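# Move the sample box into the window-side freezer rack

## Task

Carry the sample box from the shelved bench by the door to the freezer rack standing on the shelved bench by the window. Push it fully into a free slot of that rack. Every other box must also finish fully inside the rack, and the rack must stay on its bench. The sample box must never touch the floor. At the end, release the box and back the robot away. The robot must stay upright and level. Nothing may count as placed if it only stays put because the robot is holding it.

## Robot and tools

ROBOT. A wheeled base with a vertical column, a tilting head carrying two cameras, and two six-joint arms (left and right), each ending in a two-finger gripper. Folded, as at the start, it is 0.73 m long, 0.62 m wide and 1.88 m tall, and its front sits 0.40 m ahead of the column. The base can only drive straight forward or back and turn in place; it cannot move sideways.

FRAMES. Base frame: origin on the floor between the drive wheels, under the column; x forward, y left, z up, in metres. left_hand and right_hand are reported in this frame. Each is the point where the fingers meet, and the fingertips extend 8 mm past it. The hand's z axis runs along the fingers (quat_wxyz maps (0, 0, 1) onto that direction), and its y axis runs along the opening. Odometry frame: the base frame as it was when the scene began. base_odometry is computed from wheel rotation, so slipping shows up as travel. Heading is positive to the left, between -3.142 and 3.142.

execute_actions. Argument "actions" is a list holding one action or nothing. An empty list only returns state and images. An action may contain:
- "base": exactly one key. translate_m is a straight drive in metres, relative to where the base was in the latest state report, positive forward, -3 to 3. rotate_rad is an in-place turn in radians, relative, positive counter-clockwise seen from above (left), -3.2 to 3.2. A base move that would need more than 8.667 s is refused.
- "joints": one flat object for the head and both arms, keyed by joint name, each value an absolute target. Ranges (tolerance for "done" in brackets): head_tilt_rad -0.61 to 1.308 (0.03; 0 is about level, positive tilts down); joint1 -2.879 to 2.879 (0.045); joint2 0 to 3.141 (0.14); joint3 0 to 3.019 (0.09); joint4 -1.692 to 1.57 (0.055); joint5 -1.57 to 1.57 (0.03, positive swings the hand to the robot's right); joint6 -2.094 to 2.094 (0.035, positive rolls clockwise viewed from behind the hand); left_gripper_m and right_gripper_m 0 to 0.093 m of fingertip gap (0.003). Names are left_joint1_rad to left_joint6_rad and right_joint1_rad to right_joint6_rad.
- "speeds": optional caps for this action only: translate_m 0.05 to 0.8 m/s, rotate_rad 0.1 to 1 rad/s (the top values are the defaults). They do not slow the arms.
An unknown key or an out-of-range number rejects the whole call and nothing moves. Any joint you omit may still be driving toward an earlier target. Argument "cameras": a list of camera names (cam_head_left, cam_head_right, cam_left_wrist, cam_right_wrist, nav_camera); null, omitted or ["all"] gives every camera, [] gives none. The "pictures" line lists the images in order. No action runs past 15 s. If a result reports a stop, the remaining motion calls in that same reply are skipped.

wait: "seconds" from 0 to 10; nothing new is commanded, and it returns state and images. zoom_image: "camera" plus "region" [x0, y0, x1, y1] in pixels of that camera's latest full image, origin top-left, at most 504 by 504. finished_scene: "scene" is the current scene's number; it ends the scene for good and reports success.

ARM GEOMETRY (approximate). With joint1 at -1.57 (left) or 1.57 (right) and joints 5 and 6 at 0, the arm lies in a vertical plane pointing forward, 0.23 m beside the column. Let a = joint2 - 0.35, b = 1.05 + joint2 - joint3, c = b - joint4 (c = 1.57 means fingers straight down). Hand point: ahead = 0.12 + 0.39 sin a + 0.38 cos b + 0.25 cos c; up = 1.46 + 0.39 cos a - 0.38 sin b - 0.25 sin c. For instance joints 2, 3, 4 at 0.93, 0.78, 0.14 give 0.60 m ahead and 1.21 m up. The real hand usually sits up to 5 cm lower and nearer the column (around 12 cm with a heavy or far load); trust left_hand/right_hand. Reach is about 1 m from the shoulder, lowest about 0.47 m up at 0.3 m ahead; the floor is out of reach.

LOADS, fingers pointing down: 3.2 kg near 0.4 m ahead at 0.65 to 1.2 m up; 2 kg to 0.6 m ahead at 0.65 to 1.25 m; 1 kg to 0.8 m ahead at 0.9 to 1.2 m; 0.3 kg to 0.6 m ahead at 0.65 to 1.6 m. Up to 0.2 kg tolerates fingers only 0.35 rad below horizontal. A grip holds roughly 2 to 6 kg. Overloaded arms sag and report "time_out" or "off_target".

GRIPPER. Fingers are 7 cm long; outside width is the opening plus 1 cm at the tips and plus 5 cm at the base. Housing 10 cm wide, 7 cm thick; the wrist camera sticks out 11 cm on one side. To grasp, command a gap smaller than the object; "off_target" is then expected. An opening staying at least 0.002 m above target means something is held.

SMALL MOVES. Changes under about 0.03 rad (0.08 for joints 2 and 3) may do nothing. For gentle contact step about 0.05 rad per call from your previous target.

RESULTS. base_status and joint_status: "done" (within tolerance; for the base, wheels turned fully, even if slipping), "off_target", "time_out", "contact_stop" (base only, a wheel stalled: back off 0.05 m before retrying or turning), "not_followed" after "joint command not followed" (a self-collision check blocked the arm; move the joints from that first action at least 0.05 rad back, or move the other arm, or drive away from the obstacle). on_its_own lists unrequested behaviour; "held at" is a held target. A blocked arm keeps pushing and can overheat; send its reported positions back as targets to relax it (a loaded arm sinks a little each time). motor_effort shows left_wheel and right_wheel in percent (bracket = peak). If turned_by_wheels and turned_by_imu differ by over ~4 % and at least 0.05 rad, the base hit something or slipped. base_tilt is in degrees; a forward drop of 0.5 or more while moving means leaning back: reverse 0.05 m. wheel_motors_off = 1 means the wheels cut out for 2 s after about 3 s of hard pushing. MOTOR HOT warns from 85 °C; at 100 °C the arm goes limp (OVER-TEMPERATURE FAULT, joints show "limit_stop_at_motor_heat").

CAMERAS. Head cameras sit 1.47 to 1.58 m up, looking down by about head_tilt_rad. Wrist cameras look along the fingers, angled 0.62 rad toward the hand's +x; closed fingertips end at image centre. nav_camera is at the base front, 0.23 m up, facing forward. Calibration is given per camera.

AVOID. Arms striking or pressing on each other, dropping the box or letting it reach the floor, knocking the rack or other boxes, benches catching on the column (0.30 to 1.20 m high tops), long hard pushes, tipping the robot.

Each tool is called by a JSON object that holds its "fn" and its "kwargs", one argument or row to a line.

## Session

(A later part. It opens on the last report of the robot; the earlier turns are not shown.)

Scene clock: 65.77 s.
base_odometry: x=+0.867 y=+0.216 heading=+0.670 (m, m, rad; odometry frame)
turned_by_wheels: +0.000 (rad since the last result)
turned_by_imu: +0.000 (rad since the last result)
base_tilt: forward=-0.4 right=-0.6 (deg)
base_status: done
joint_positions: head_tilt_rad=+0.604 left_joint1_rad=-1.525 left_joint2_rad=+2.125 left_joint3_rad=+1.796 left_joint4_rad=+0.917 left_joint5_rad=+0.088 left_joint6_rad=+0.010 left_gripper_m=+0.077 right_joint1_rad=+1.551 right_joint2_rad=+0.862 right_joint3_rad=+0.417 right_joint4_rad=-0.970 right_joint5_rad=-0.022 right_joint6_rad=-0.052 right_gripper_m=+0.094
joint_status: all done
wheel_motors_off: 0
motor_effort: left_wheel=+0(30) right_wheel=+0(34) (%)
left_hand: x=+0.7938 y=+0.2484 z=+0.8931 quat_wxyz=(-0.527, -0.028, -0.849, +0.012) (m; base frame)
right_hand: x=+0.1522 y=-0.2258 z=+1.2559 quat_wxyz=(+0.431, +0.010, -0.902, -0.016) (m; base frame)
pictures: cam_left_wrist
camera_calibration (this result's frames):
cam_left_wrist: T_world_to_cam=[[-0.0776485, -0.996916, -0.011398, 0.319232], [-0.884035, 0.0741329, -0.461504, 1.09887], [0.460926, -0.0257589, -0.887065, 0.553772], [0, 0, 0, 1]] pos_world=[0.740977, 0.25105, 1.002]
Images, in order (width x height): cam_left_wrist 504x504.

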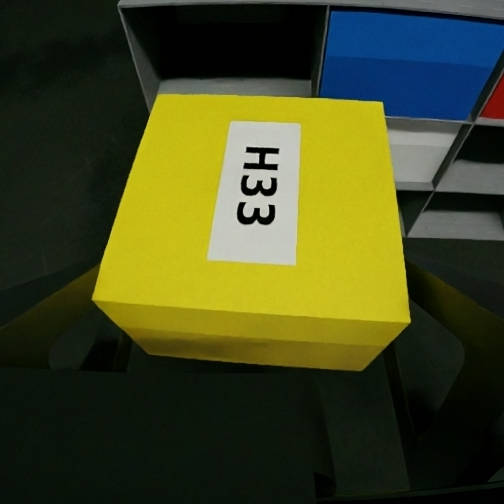

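{"fn": "execute_actions", "kwargs": {
  "actions": [
    {"base":{"rotate_rad":0.015},"joints":{"left_joint2_rad":2.088}}
  ],
  "cameras": []
}}

{"fn": "execute_actions", "kwargs": {
  "actions": [
    {"base":{"translate_m":0.025}}
  ],
  "cameras": ["cam_left_wrist"]
}}

Scene clock: 70.00 s.
base_odometry: x=+0.867 y=+0.216 heading=+0.683 (m, m, rad; odometry frame)
turned_by_wheels: +0.013 (rad since the last result)
turned_by_imu: +0.013 (rad since the last result)
base_tilt: forward=-0.3 right=-0.8 (deg)
base_status: done
joint_positions: head_tilt_rad=+0.604 left_joint1_rad=-1.522 left_joint2_rad=+2.124 left_joint3_rad=+1.796 left_joint4_rad=+0.917 left_joint5_rad=+0.089 left_joint6_rad=+0.010 left_gripper_m=+0.077 right_joint1_rad=+1.551 right_joint2_rad=+0.862 right_joint3_rad=+0.417 right_joint4_rad=-0.970 right_joint5_rad=-0.022 right_joint6_rad=-0.052 right_gripper_m=+0.094
joint_status: all done
wheel_motors_off: 0
motor_effort: left_wheel=+0(40) right_wheel=+1(43) (%)
left_hand: x=+0.7942 y=+0.2501 z=+0.8937 quat_wxyz=(-0.527, -0.028, -0.849, +0.011) (m; base frame)
right_hand: x=+0.1522 y=-0.2258 z=+1.2559 quat_wxyz=(+0.431, +0.010, -0.902, -0.016) (m; base frame)
pictures: none
No camera images: the call's "cameras" was empty. Leave "cameras" out to get every camera's image.

Scene clock: 71.17 s.
base_odometry: x=+0.887 y=+0.232 heading=+0.684 (m, m, rad; odometry frame)
turned_by_wheels: +0.001 (rad since the last result)
turned_by_imu: +0.001 (rad since the last result)
base_tilt: forward=-0.4 right=-0.9 (deg)
base_status: done
joint_positions: head_tilt_rad=+0.604 left_joint1_rad=-1.524 left_joint2_rad=+2.120 left_joint3_rad=+1.796 left_joint4_rad=+0.917 left_joint5_rad=+0.089 left_joint6_rad=+0.010 left_gripper_m=+0.077 right_joint1_rad=+1.551 right_joint2_rad=+0.863 right_joint3_rad=+0.417 right_joint4_rad=-0.970 right_joint5_rad=-0.022 right_joint6_rad=-0.052 right_gripper_m=+0.094
joint_status: not commanded
wheel_motors_off: 0
motor_effort: left_wheel=+1(45) right_wheel=+0(42) (%)
left_hand: x=+0.7968 y=+0.2491 z=+0.8967 quat_wxyz=(-0.529, -0.029, -0.848, +0.011) (m; base frame)
right_hand: x=+0.1521 y=-0.2258 z=+1.2559 quat_wxyz=(+0.431, +0.010, -0.902, -0.016) (m; base frame)
pictures: cam_left_wrist
camera_calibration (this result's frames):
cam_left_wrist: T_world_to_cam=[[-0.0782529, -0.996856, -0.0124198, 0.321579], [-0.881525, 0.075007, -0.466142, 1.10505], [0.465608, -0.0255286, -0.884623, 0.54964], [0, 0, 0, 1]] pos_world=[0.743377, 0.251713, 1.00533]
Images, in order (width x height): cam_left_wrist 504x504.

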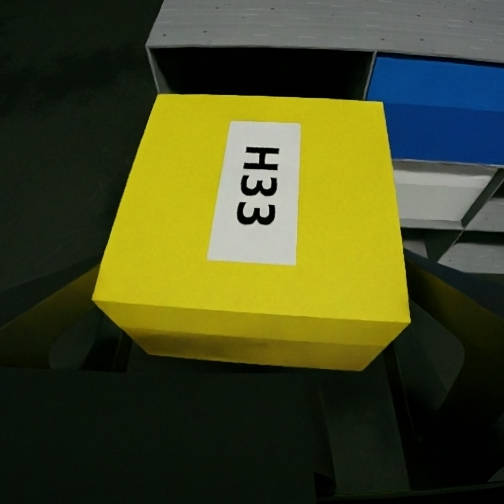

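{"fn": "execute_actions", "kwargs": {
  "actions": [
    {"base":{"translate_m":0.015},"joints":{"left_joint4_rad":0.96}}
  ],
  "cameras": ["cam_left_wrist"]
}}

{"fn": "execute_actions", "kwargs": {
  "actions": [
    {"base":{"translate_m":0.02},"speeds":{"translate_m":0.05}}
  ],
  "cameras": ["cam_left_wrist"]
}}

Scene clock: 76.63 s.
base_odometry: x=+0.899 y=+0.242 heading=+0.684 (m, m, rad; odometry frame)
turned_by_wheels: +0.001 (rad since the last result)
turned_by_imu: +0.000 (rad since the last result)
base_tilt: forward=-0.4 right=-0.6 (deg)
base_status: done
joint_positions: head_tilt_rad=+0.604 left_joint1_rad=-1.524 left_joint2_rad=+2.117 left_joint3_rad=+1.796 left_joint4_rad=+0.930 left_joint5_rad=+0.089 left_joint6_rad=+0.010 left_gripper_m=+0.077 right_joint1_rad=+1.551 right_joint2_rad=+0.863 right_joint3_rad=+0.417 right_joint4_rad=-0.970 right_joint5_rad=-0.022 right_joint6_rad=-0.052 right_gripper_m=+0.094
joint_status: all done
wheel_motors_off: 0
motor_effort: left_wheel=+1(38) right_wheel=-1(38) (%)
left_hand: x=+0.8000 y=+0.2490 z=+0.9017 quat_wxyz=(-0.536, -0.029, -0.844, +0.011) (m; base frame)
right_hand: x=+0.1523 y=-0.2258 z=+1.2558 quat_wxyz=(+0.431, +0.010, -0.902, -0.016) (m; base frame)
pictures: cam_left_wrist
camera_calibration (this result's frames):
cam_left_wrist: T_world_to_cam=[[-0.0787034, -0.996798, -0.0140912, 0.323622], [-0.873718, 0.0757779, -0.480493, 1.11679], [0.480023, -0.0255047, -0.876885, 0.53406], [0, 0, 0, 1]] pos_world=[0.744866, 0.251579, 1.00948]
Images, in order (width x height): cam_left_wrist 504x504.

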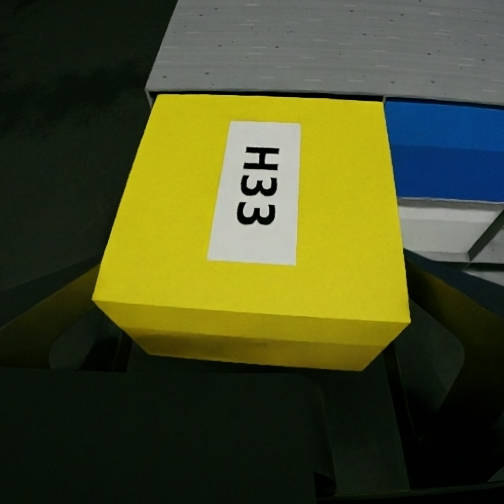

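Scene clock: 77.73 s.
base_odometry: x=+0.914 y=+0.254 heading=+0.685 (m, m, rad; odometry frame)
turned_by_wheels: +0.001 (rad since the last result)
turned_by_imu: +0.000 (rad since the last result)
base_tilt: forward=-0.5 right=-0.7 (deg)
base_status: done
joint_positions: head_tilt_rad=+0.604 left_joint1_rad=-1.524 left_joint2_rad=+2.117 left_joint3_rad=+1.796 left_joint4_rad=+0.930 left_joint5_rad=+0.089 left_joint6_rad=+0.010 left_gripper_m=+0.077 right_joint1_rad=+1.551 right_joint2_rad=+0.863 right_joint3_rad=+0.416 right_joint4_rad=-0.970 right_joint5_rad=-0.022 right_joint6_rad=-0.052 right_gripper_m=+0.094
joint_status: not commanded
wheel_motors_off: 0
motor_effort: left_wheel=+1(34) right_wheel=+1(35) (%)
left_hand: x=+0.8000 y=+0.2490 z=+0.9017 quat_wxyz=(-0.536, -0.029, -0.844, +0.011) (m; base frame)
right_hand: x=+0.1517 y=-0.2258 z=+1.2560 quat_wxyz=(+0.432, +0.010, -0.902, -0.016) (m; base frame)
pictures: cam_left_wrist
camera_calibration (this result's frames):
cam_left_wrist: T_world_to_cam=[[-0.0787034, -0.996798, -0.0140912, 0.323622], [-0.873718, 0.0757779, -0.480493, 1.11679], [0.480023, -0.0255047, -0.876885, 0.53406], [0, 0, 0, 1]] pos_world=[0.744866, 0.251579, 1.00948]
Images, in order (width x height): cam_left_wrist 504x504.

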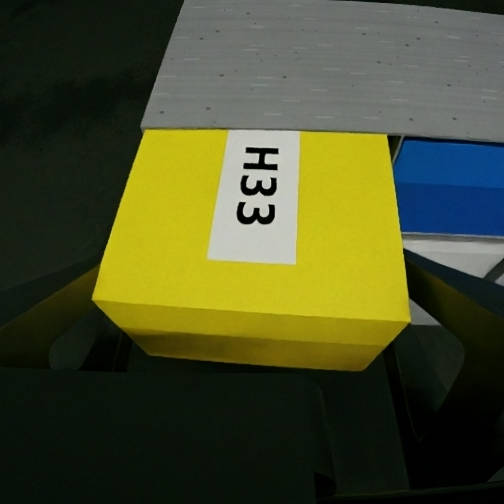

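{"fn": "execute_actions", "kwargs": {
  "actions": [
    {"base":{"translate_m":0.03},"speeds":{"translate_m":0.05}}
  ],
  "cameras": ["cam_left_wrist"]
}}

Scene clock: 80.03 s.
base_odometry: x=+0.937 y=+0.273 heading=+0.686 (m, m, rad; odometry frame)
turned_by_wheels: +0.001 (rad since the last result)
turned_by_imu: +0.001 (rad since the last result)
base_tilt: forward=-0.5 right=-0.6 (deg)
base_status: done
joint_positions: head_tilt_rad=+0.604 left_joint1_rad=-1.527 left_joint2_rad=+2.117 left_joint3_rad=+1.796 left_joint4_rad=+0.930 left_joint5_rad=+0.096 left_joint6_rad=+0.010 left_gripper_m=+0.077 right_joint1_rad=+1.551 right_joint2_rad=+0.863 right_joint3_rad=+0.416 right_joint4_rad=-0.970 right_joint5_rad=-0.022 right_joint6_rad=-0.052 right_gripper_m=+0.094
joint_status: not commanded
wheel_motors_off: 0
motor_effort: left_wheel=+2(32) right_wheel=+0(30) (%)
left_hand: x=+0.8001 y=+0.2446 z=+0.9018 quat_wxyz=(-0.536, -0.031, -0.843, +0.016) (m; base frame)
right_hand: x=+0.1517 y=-0.2258 z=+1.2560 quat_wxyz=(+0.432, +0.010, -0.902, -0.016) (m; base frame)
pictures: cam_left_wrist
camera_calibration (this result's frames):
cam_left_wrist: T_world_to_cam=[[-0.0868106, -0.996193, -0.00792195, 0.320026], [-0.872987, 0.0799004, -0.481154, 1.11614], [0.479955, -0.0348535, -0.8766, 0.536038], [0, 0, 0, 1]] pos_world=[0.74488, 0.248311, 1.00946]
Images, in order (width x height): cam_left_wrist 504x504.

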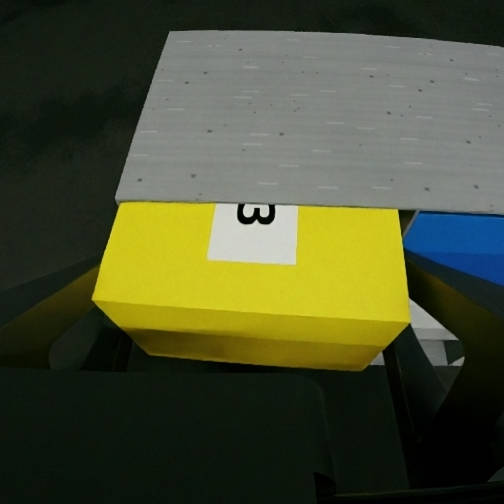

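{"fn": "execute_actions", "kwargs": {
  "actions": [
    {"joints":{"left_gripper_m":0.091}}
  ],
  "cameras": []
}}

{"fn": "execute_actions", "kwargs": {
  "actions": [
    {"base":{"translate_m":-0.04}}
  ],
  "cameras": []
}}

{"fn": "execute_actions", "kwargs": {
  "actions": [
    {"joints":{"left_gripper_m":0.03}}
  ],
  "cameras": ["cam_left_wrist"]
}}

{"fn": "execute_actions", "kwargs": {
  "actions": [
    {"base":{"translate_m":0.055},"speeds":{"translate_m":0.05}}
  ],
  "cameras": ["cam_left_wrist"]
}}

Scene clock: 83.77 s.
base_odometry: x=+0.937 y=+0.273 heading=+0.686 (m, m, rad; odometry frame)
turned_by_wheels: +0.000 (rad since the last result)
turned_by_imu: +0.000 (rad since the last result)
base_tilt: forward=-0.4 right=-0.7 (deg)
base_status: not commanded
joint_positions: head_tilt_rad=+0.604 left_joint1_rad=-1.521 left_joint2_rad=+2.117 left_joint3_rad=+1.796 left_joint4_rad=+0.930 left_joint5_rad=+0.092 left_joint6_rad=+0.008 left_gripper_m=+0.091 right_joint1_rad=+1.551 right_joint2_rad=+0.863 right_joint3_rad=+0.416 right_joint4_rad=-0.970 right_joint5_rad=-0.022 right_joint6_rad=-0.052 right_gripper_m=+0.094
joint_status: all done
wheel_motors_off: 0
motor_effort: left_wheel=+4(4) right_wheel=-1(2) (%)
left_hand: x=+0.8000 y=+0.2503 z=+0.9019 quat_wxyz=(-0.536, -0.029, -0.844, +0.012) (m; base frame)
right_hand: x=+0.1517 y=-0.2258 z=+1.2560 quat_wxyz=(+0.432, +0.010, -0.902, -0.016) (m; base frame)
pictures: none
No camera images: the call's "cameras" was empty. Leave "cameras" out to get every camera's image.

Scene clock: 84.87 s.
base_odometry: x=+0.906 y=+0.248 heading=+0.684 (m, m, rad; odometry frame)
turned_by_wheels: -0.001 (rad since the last result)
turned_by_imu: -0.001 (rad since the last result)
base_tilt: forward=-0.3 right=-0.8 (deg)
base_status: done
joint_positions: head_tilt_rad=+0.604 left_joint1_rad=-1.521 left_joint2_rad=+2.109 left_joint3_rad=+1.796 left_joint4_rad=+0.939 left_joint5_rad=+0.091 left_joint6_rad=+0.008 left_gripper_m=+0.091 right_joint1_rad=+1.551 right_joint2_rad=+0.862 right_joint3_rad=+0.412 right_joint4_rad=-0.970 right_joint5_rad=-0.022 right_joint6_rad=-0.052 right_gripper_m=+0.094
joint_status: not commanded
wheel_motors_off: 0
motor_effort: left_wheel=-1(33) right_wheel=+2(49) (%)
left_hand: x=+0.8049 y=+0.2503 z=+0.9088 quat_wxyz=(-0.543, -0.029, -0.839, +0.011) (m; base frame)
right_hand: x=+0.1500 y=-0.2258 z=+1.2566 quat_wxyz=(+0.433, +0.010, -0.901, -0.016) (m; base frame)
pictures: none
No camera images: the call's "cameras" was empty. Leave "cameras" out to get every camera's image.

Scene clock: 85.50 s.
base_odometry: x=+0.906 y=+0.248 heading=+0.684 (m, m, rad; odometry frame)
turned_by_wheels: +0.000 (rad since the last result)
turned_by_imu: +0.000 (rad since the last result)
base_tilt: forward=-0.4 right=-0.7 (deg)
base_status: not commanded
joint_positions: head_tilt_rad=+0.604 left_joint1_rad=-1.539 left_joint2_rad=+2.109 left_joint3_rad=+1.796 left_joint4_rad=+0.939 left_joint5_rad=+0.099 left_joint6_rad=+0.006 left_gripper_m=+0.030 right_joint1_rad=+1.551 right_joint2_rad=+0.862 right_joint3_rad=+0.412 right_joint4_rad=-0.970 right_joint5_rad=-0.022 right_joint6_rad=-0.052 right_gripper_m=+0.094
joint_status: all done
wheel_motors_off: 0
motor_effort: left_wheel=-2(2) right_wheel=+4(4) (%)
left_hand: x=+0.8050 y=+0.2346 z=+0.9085 quat_wxyz=(-0.543, -0.030, -0.839, +0.024) (m; base frame)
right_hand: x=+0.1500 y=-0.2258 z=+1.2566 quat_wxyz=(+0.433, +0.010, -0.901, -0.016) (m; base frame)
pictures: cam_left_wrist
camera_calibration (this result's frames):
cam_left_wrist: T_world_to_cam=[[-0.0938375, -0.995575, 0.0049572, 0.304425], [-0.864771, 0.0790393, -0.495907, 1.13147], [0.493321, -0.0508215, -0.868361, 0.524727], [0, 0, 0, 1]] pos_world=[0.748171, 0.240314, 1.01525]
Images, in order (width x height): cam_left_wrist 504x504.

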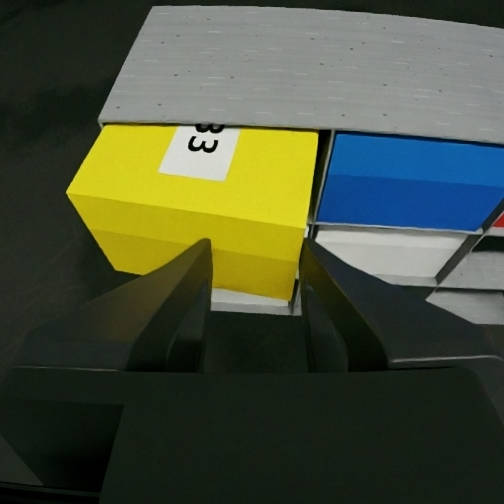

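Scene clock: 87.30 s.
base_odometry: x=+0.949 y=+0.283 heading=+0.685 (m, m, rad; odometry frame)
turned_by_wheels: +0.001 (rad since the last result)
turned_by_imu: +0.000 (rad since the last result)
base_tilt: forward=-0.5 right=-0.8 (deg)
base_status: done
joint_positions: head_tilt_rad=+0.604 left_joint1_rad=-1.547 left_joint2_rad=+2.109 left_joint3_rad=+1.796 left_joint4_rad=+0.940 left_joint5_rad=+0.102 left_joint6_rad=+0.006 left_gripper_m=+0.030 right_joint1_rad=+1.551 right_joint2_rad=+0.862 right_joint3_rad=+0.415 right_joint4_rad=-0.970 right_joint5_rad=-0.022 right_joint6_rad=-0.052 right_gripper_m=+0.094
joint_status: not commanded
wheel_motors_off: 0
motor_effort: left_wheel=+1(29) right_wheel=+0(37) (%)
left_hand: x=+0.8051 y=+0.2274 z=+0.9088 quat_wxyz=(-0.543, -0.031, -0.838, +0.029) (m; base frame)
right_hand: x=+0.1516 y=-0.2258 z=+1.2561 quat_wxyz=(+0.432, +0.010, -0.902, -0.016) (m; base frame)
pictures: cam_left_wrist
camera_calibration (this result's frames):
cam_left_wrist: T_world_to_cam=[[-0.100646, -0.994838, 0.0129378, 0.295297], [-0.863492, 0.0808836, -0.497834, 1.13262], [0.494218, -0.0612766, -0.867176, 0.525137], [0, 0, 0, 1]] pos_world=[0.748193, 0.234342, 1.01542]
Images, in order (width x height): cam_left_wrist 504x504.

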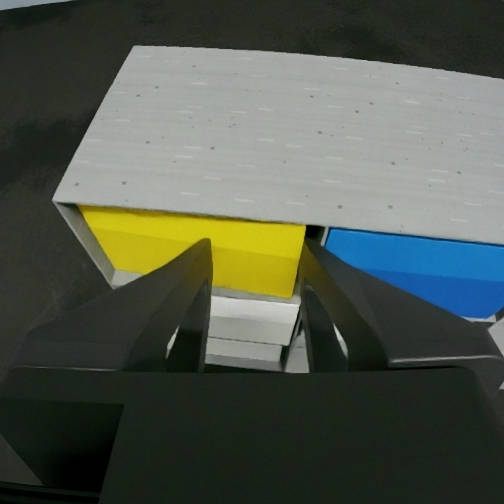

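Right finger snagged the box corner; redo centred.

{"fn": "execute_actions", "kwargs": {
  "actions": [
    {"base":{"translate_m":-0.04}}
  ],
  "cameras": []
}}

{"fn": "execute_actions", "kwargs": {
  "actions": [
    {"joints":{"left_joint1_rad":-1.515,"left_gripper_m":0.02}}
  ],
  "cameras": ["cam_left_wrist"]
}}

Scene clock: 89.67 s.
base_odometry: x=+0.918 y=+0.258 heading=+0.684 (m, m, rad; odometry frame)
turned_by_wheels: -0.001 (rad since the last result)
turned_by_imu: -0.001 (rad since the last result)
base_tilt: forward=-0.4 right=-0.8 (deg)
base_status: done
joint_positions: head_tilt_rad=+0.604 left_joint1_rad=-1.530 left_joint2_rad=+2.106 left_joint3_rad=+1.797 left_joint4_rad=+0.940 left_joint5_rad=+0.093 left_joint6_rad=+0.006 left_gripper_m=+0.030 right_joint1_rad=+1.551 right_joint2_rad=+0.862 right_joint3_rad=+0.412 right_joint4_rad=-0.970 right_joint5_rad=-0.022 right_joint6_rad=-0.052 right_gripper_m=+0.094
joint_status: not commanded
wheel_motors_off: 0
motor_effort: left_wheel=-1(31) right_wheel=+2(37) (%)
left_hand: x=+0.8074 y=+0.2426 z=+0.9116 quat_wxyz=(-0.545, -0.029, -0.838, +0.017) (m; base frame)
right_hand: x=+0.1500 y=-0.2258 z=+1.2566 quat_wxyz=(+0.433, +0.010, -0.901, -0.016) (m; base frame)
pictures: none
No camera images: the call's "cameras" was empty. Leave "cameras" out to get every camera's image.

Scene clock: 90.23 s.
base_odometry: x=+0.918 y=+0.258 heading=+0.684 (m, m, rad; odometry frame)
turned_by_wheels: +0.000 (rad since the last result)
turned_by_imu: +0.000 (rad since the last result)
base_tilt: forward=-0.3 right=-0.6 (deg)
base_status: not commanded
joint_positions: head_tilt_rad=+0.604 left_joint1_rad=-1.522 left_joint2_rad=+2.106 left_joint3_rad=+1.797 left_joint4_rad=+0.940 left_joint5_rad=+0.093 left_joint6_rad=+0.006 left_gripper_m=+0.020 right_joint1_rad=+1.551 right_joint2_rad=+0.862 right_joint3_rad=+0.412 right_joint4_rad=-0.970 right_joint5_rad=-0.022 right_joint6_rad=-0.052 right_gripper_m=+0.094
joint_status: all done
wheel_motors_off: 0
motor_effort: left_wheel=-1(1) right_wheel=+2(1) (%)
left_hand: x=+0.8073 y=+0.2490 z=+0.9118 quat_wxyz=(-0.545, -0.029, -0.838, +0.013) (m; base frame)
right_hand: x=+0.1500 y=-0.2258 z=+1.2566 quat_wxyz=(+0.433, +0.010, -0.901, -0.016) (m; base frame)
pictures: cam_left_wrist
camera_calibration (this result's frames):
cam_left_wrist: T_world_to_cam=[[-0.0808306, -0.996658, -0.0118096, 0.323939], [-0.862867, 0.075901, -0.499699, 1.1367], [0.498925, -0.0302009, -0.866119, 0.515448], [0, 0, 0, 1]] pos_world=[0.749837, 0.252147, 1.01827]
Images, in order (width x height): cam_left_wrist 504x504.

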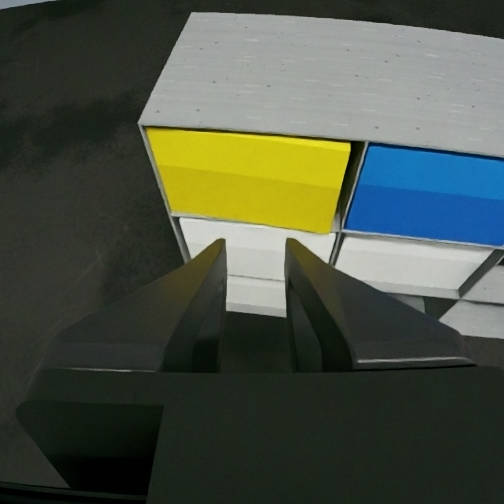

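{"fn": "execute_actions", "kwargs": {
  "actions": [
    {"base":{"translate_m":0.055},"joints":{"left_joint4_rad":0.9},"speeds":{"translate_m":0.05}}
  ],
  "cameras": ["cam_left_wrist"]
}}

{"fn": "execute_actions", "kwargs": {
  "actions": [
    {"base":{"translate_m":-0.1}}
  ],
  "cameras": ["cam_left_wrist","cam_head_right"]
}}

Scene clock: 94.43 s.
base_odometry: x=+0.961 y=+0.292 heading=+0.685 (m, m, rad; odometry frame)
turned_by_wheels: +0.001 (rad since the last result)
turned_by_imu: +0.001 (rad since the last result)
base_tilt: forward=-0.5 right=-0.9 (deg)
base_status: done
joint_positions: head_tilt_rad=+0.604 left_joint1_rad=-1.521 left_joint2_rad=+2.104 left_joint3_rad=+1.797 left_joint4_rad=+0.904 left_joint5_rad=+0.092 left_joint6_rad=+0.006 left_gripper_m=+0.020 right_joint1_rad=+1.551 right_joint2_rad=+0.862 right_joint3_rad=+0.416 right_joint4_rad=-0.970 right_joint5_rad=-0.022 right_joint6_rad=-0.052 right_gripper_m=+0.094
joint_status: all done
wheel_motors_off: 0
motor_effort: left_wheel=+1(29) right_wheel=-1(35) (%)
left_hand: x=+0.8046 y=+0.2505 z=+0.9049 quat_wxyz=(-0.531, -0.028, -0.847, +0.013) (m; base frame)
right_hand: x=+0.1519 y=-0.2258 z=+1.2560 quat_wxyz=(+0.431, +0.010, -0.902, -0.016) (m; base frame)
pictures: cam_left_wrist
camera_calibration (this result's frames):
cam_left_wrist: T_world_to_cam=[[-0.0786401, -0.996856, -0.00971335, 0.321592], [-0.879678, 0.0739738, -0.46978, 1.11773], [0.469022, -0.028399, -0.88273, 0.549553], [0, 0, 0, 1]] pos_world=[0.750779, 0.253505, 1.01332]
Images, in order (width x height): cam_left_wrist 504x504.

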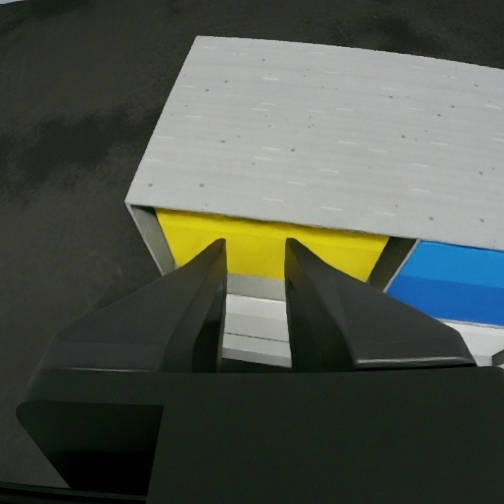

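Scene clock: 95.73 s.
base_odometry: x=+0.883 y=+0.229 heading=+0.683 (m, m, rad; odometry frame)
turned_by_wheels: -0.002 (rad since the last result)
turned_by_imu: -0.002 (rad since the last result)
base_tilt: forward=-0.4 right=-0.6 (deg)
base_status: done
joint_positions: head_tilt_rad=+0.604 left_joint1_rad=-1.521 left_joint2_rad=+2.102 left_joint3_rad=+1.797 left_joint4_rad=+0.904 left_joint5_rad=+0.092 left_joint6_rad=+0.006 left_gripper_m=+0.020 right_joint1_rad=+1.551 right_joint2_rad=+0.861 right_joint3_rad=+0.413 right_joint4_rad=-0.970 right_joint5_rad=-0.022 right_joint6_rad=-0.052 right_gripper_m=+0.094
joint_status: not commanded
wheel_motors_off: 0
motor_effort: left_wheel=-1(36) right_wheel=+0(53) (%)
left_hand: x=+0.8057 y=+0.2508 z=+0.9062 quat_wxyz=(-0.532, -0.028, -0.846, +0.013) (m; base frame)
right_hand: x=+0.1505 y=-0.2258 z=+1.2565 quat_wxyz=(+0.432, +0.010, -0.902, -0.016) (m; base frame)
pictures: cam_head_right, cam_left_wrist
camera_calibration (this result's frames):
cam_head_right: T_world_to_cam=[[-0.0220123, -0.99966, 0.0139847, -0.0803], [-0.599244, 0.00199576, -0.800564, 1.27239], [0.800264, -0.0260025, -0.599084, 0.802037], [0, 0, 0, 1]] pos_world=[0.118863, -0.0619571, 1.50024]
cam_left_wrist: T_world_to_cam=[[-0.0785133, -0.99686, -0.0102399, 0.322353], [-0.87879, 0.0740566, -0.471427, 1.12], [0.470706, -0.0280146, -0.881845, 0.54797], [0, 0, 0, 1]] pos_world=[0.751619, 0.253748, 1.01452]
Images, in order (width x height): cam_head_right 672x504, cam_left_wrist 504x504.

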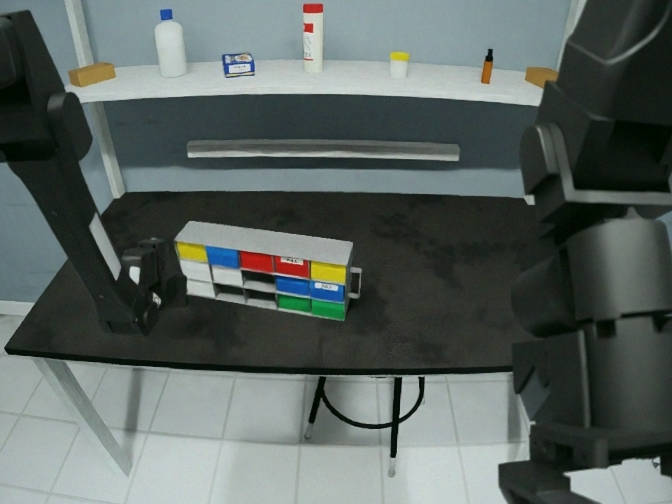

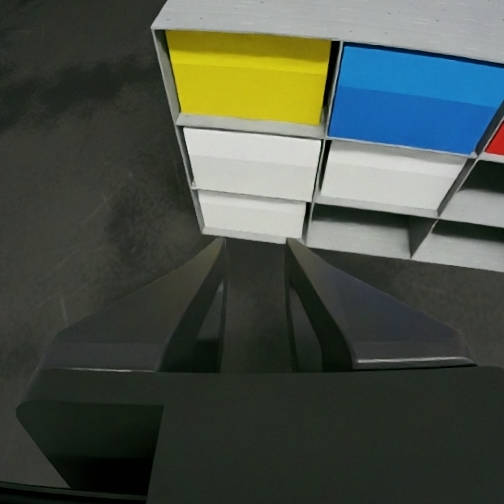

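{"fn": "execute_actions", "kwargs": {
  "actions": [
    {"base":{"translate_m":-0.35}}
  ],
  "cameras": ["cam_head_right"]
}}

{"fn": "zoom_image", "kwargs": {
  "camera": "cam_head_right",
  "region": [180,160,380,280]
}}

Scene clock: 99.63 s.
base_odometry: x=+0.612 y=+0.008 heading=+0.684 (m, m, rad; odometry frame)
turned_by_wheels: +0.001 (rad since the last result)
turned_by_imu: +0.002 (rad since the last result)
base_tilt: forward=-0.5 right=-0.7 (deg)
base_status: done
joint_positions: head_tilt_rad=+0.605 left_joint1_rad=-1.518 left_joint2_rad=+2.100 left_joint3_rad=+1.797 left_joint4_rad=+0.904 left_joint5_rad=+0.092 left_joint6_rad=+0.006 left_gripper_m=+0.020 right_joint1_rad=+1.551 right_joint2_rad=+0.861 right_joint3_rad=+0.414 right_joint4_rad=-0.970 right_joint5_rad=-0.022 right_joint6_rad=-0.052 right_gripper_m=+0.094
joint_status: not commanded
wheel_motors_off: 0
motor_effort: left_wheel=+1(55) right_wheel=-1(35) (%)
left_hand: x=+0.8069 y=+0.2527 z=+0.9077 quat_wxyz=(-0.532, -0.028, -0.846, +0.011) (m; base frame)
right_hand: x=+0.1511 y=-0.2258 z=+1.2564 quat_wxyz=(+0.432, +0.010, -0.902, -0.016) (m; base frame)
pictures: cam_head_right
camera_calibration (this result's frames):
cam_head_right: T_world_to_cam=[[-0.022011, -0.99966, 0.0139868, -0.0803032], [-0.599319, 0.00199576, -0.800508, 1.27231], [0.800208, -0.0260025, -0.599159, 0.802154], [0, 0, 0, 1]] pos_world=[0.11886, -0.0619571, 1.50023]
Images, in order (width x height): cam_head_right 672x504.

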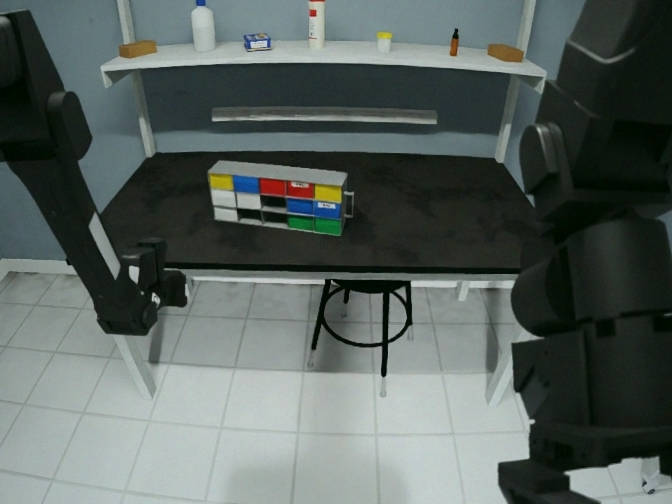

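Region (180, 160, 380, 280) of cam_head_right's 672x504 image, scaled by 2.520, with more detail than that image has; it fills the top 302 rows of this view, and the rest is white.

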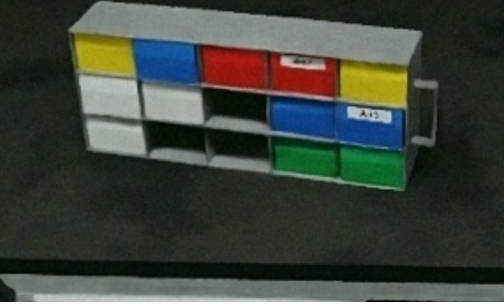

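{"fn": "finished_scene", "kwargs": {
  "scene": 2
}}

The scene is finished: the task was done.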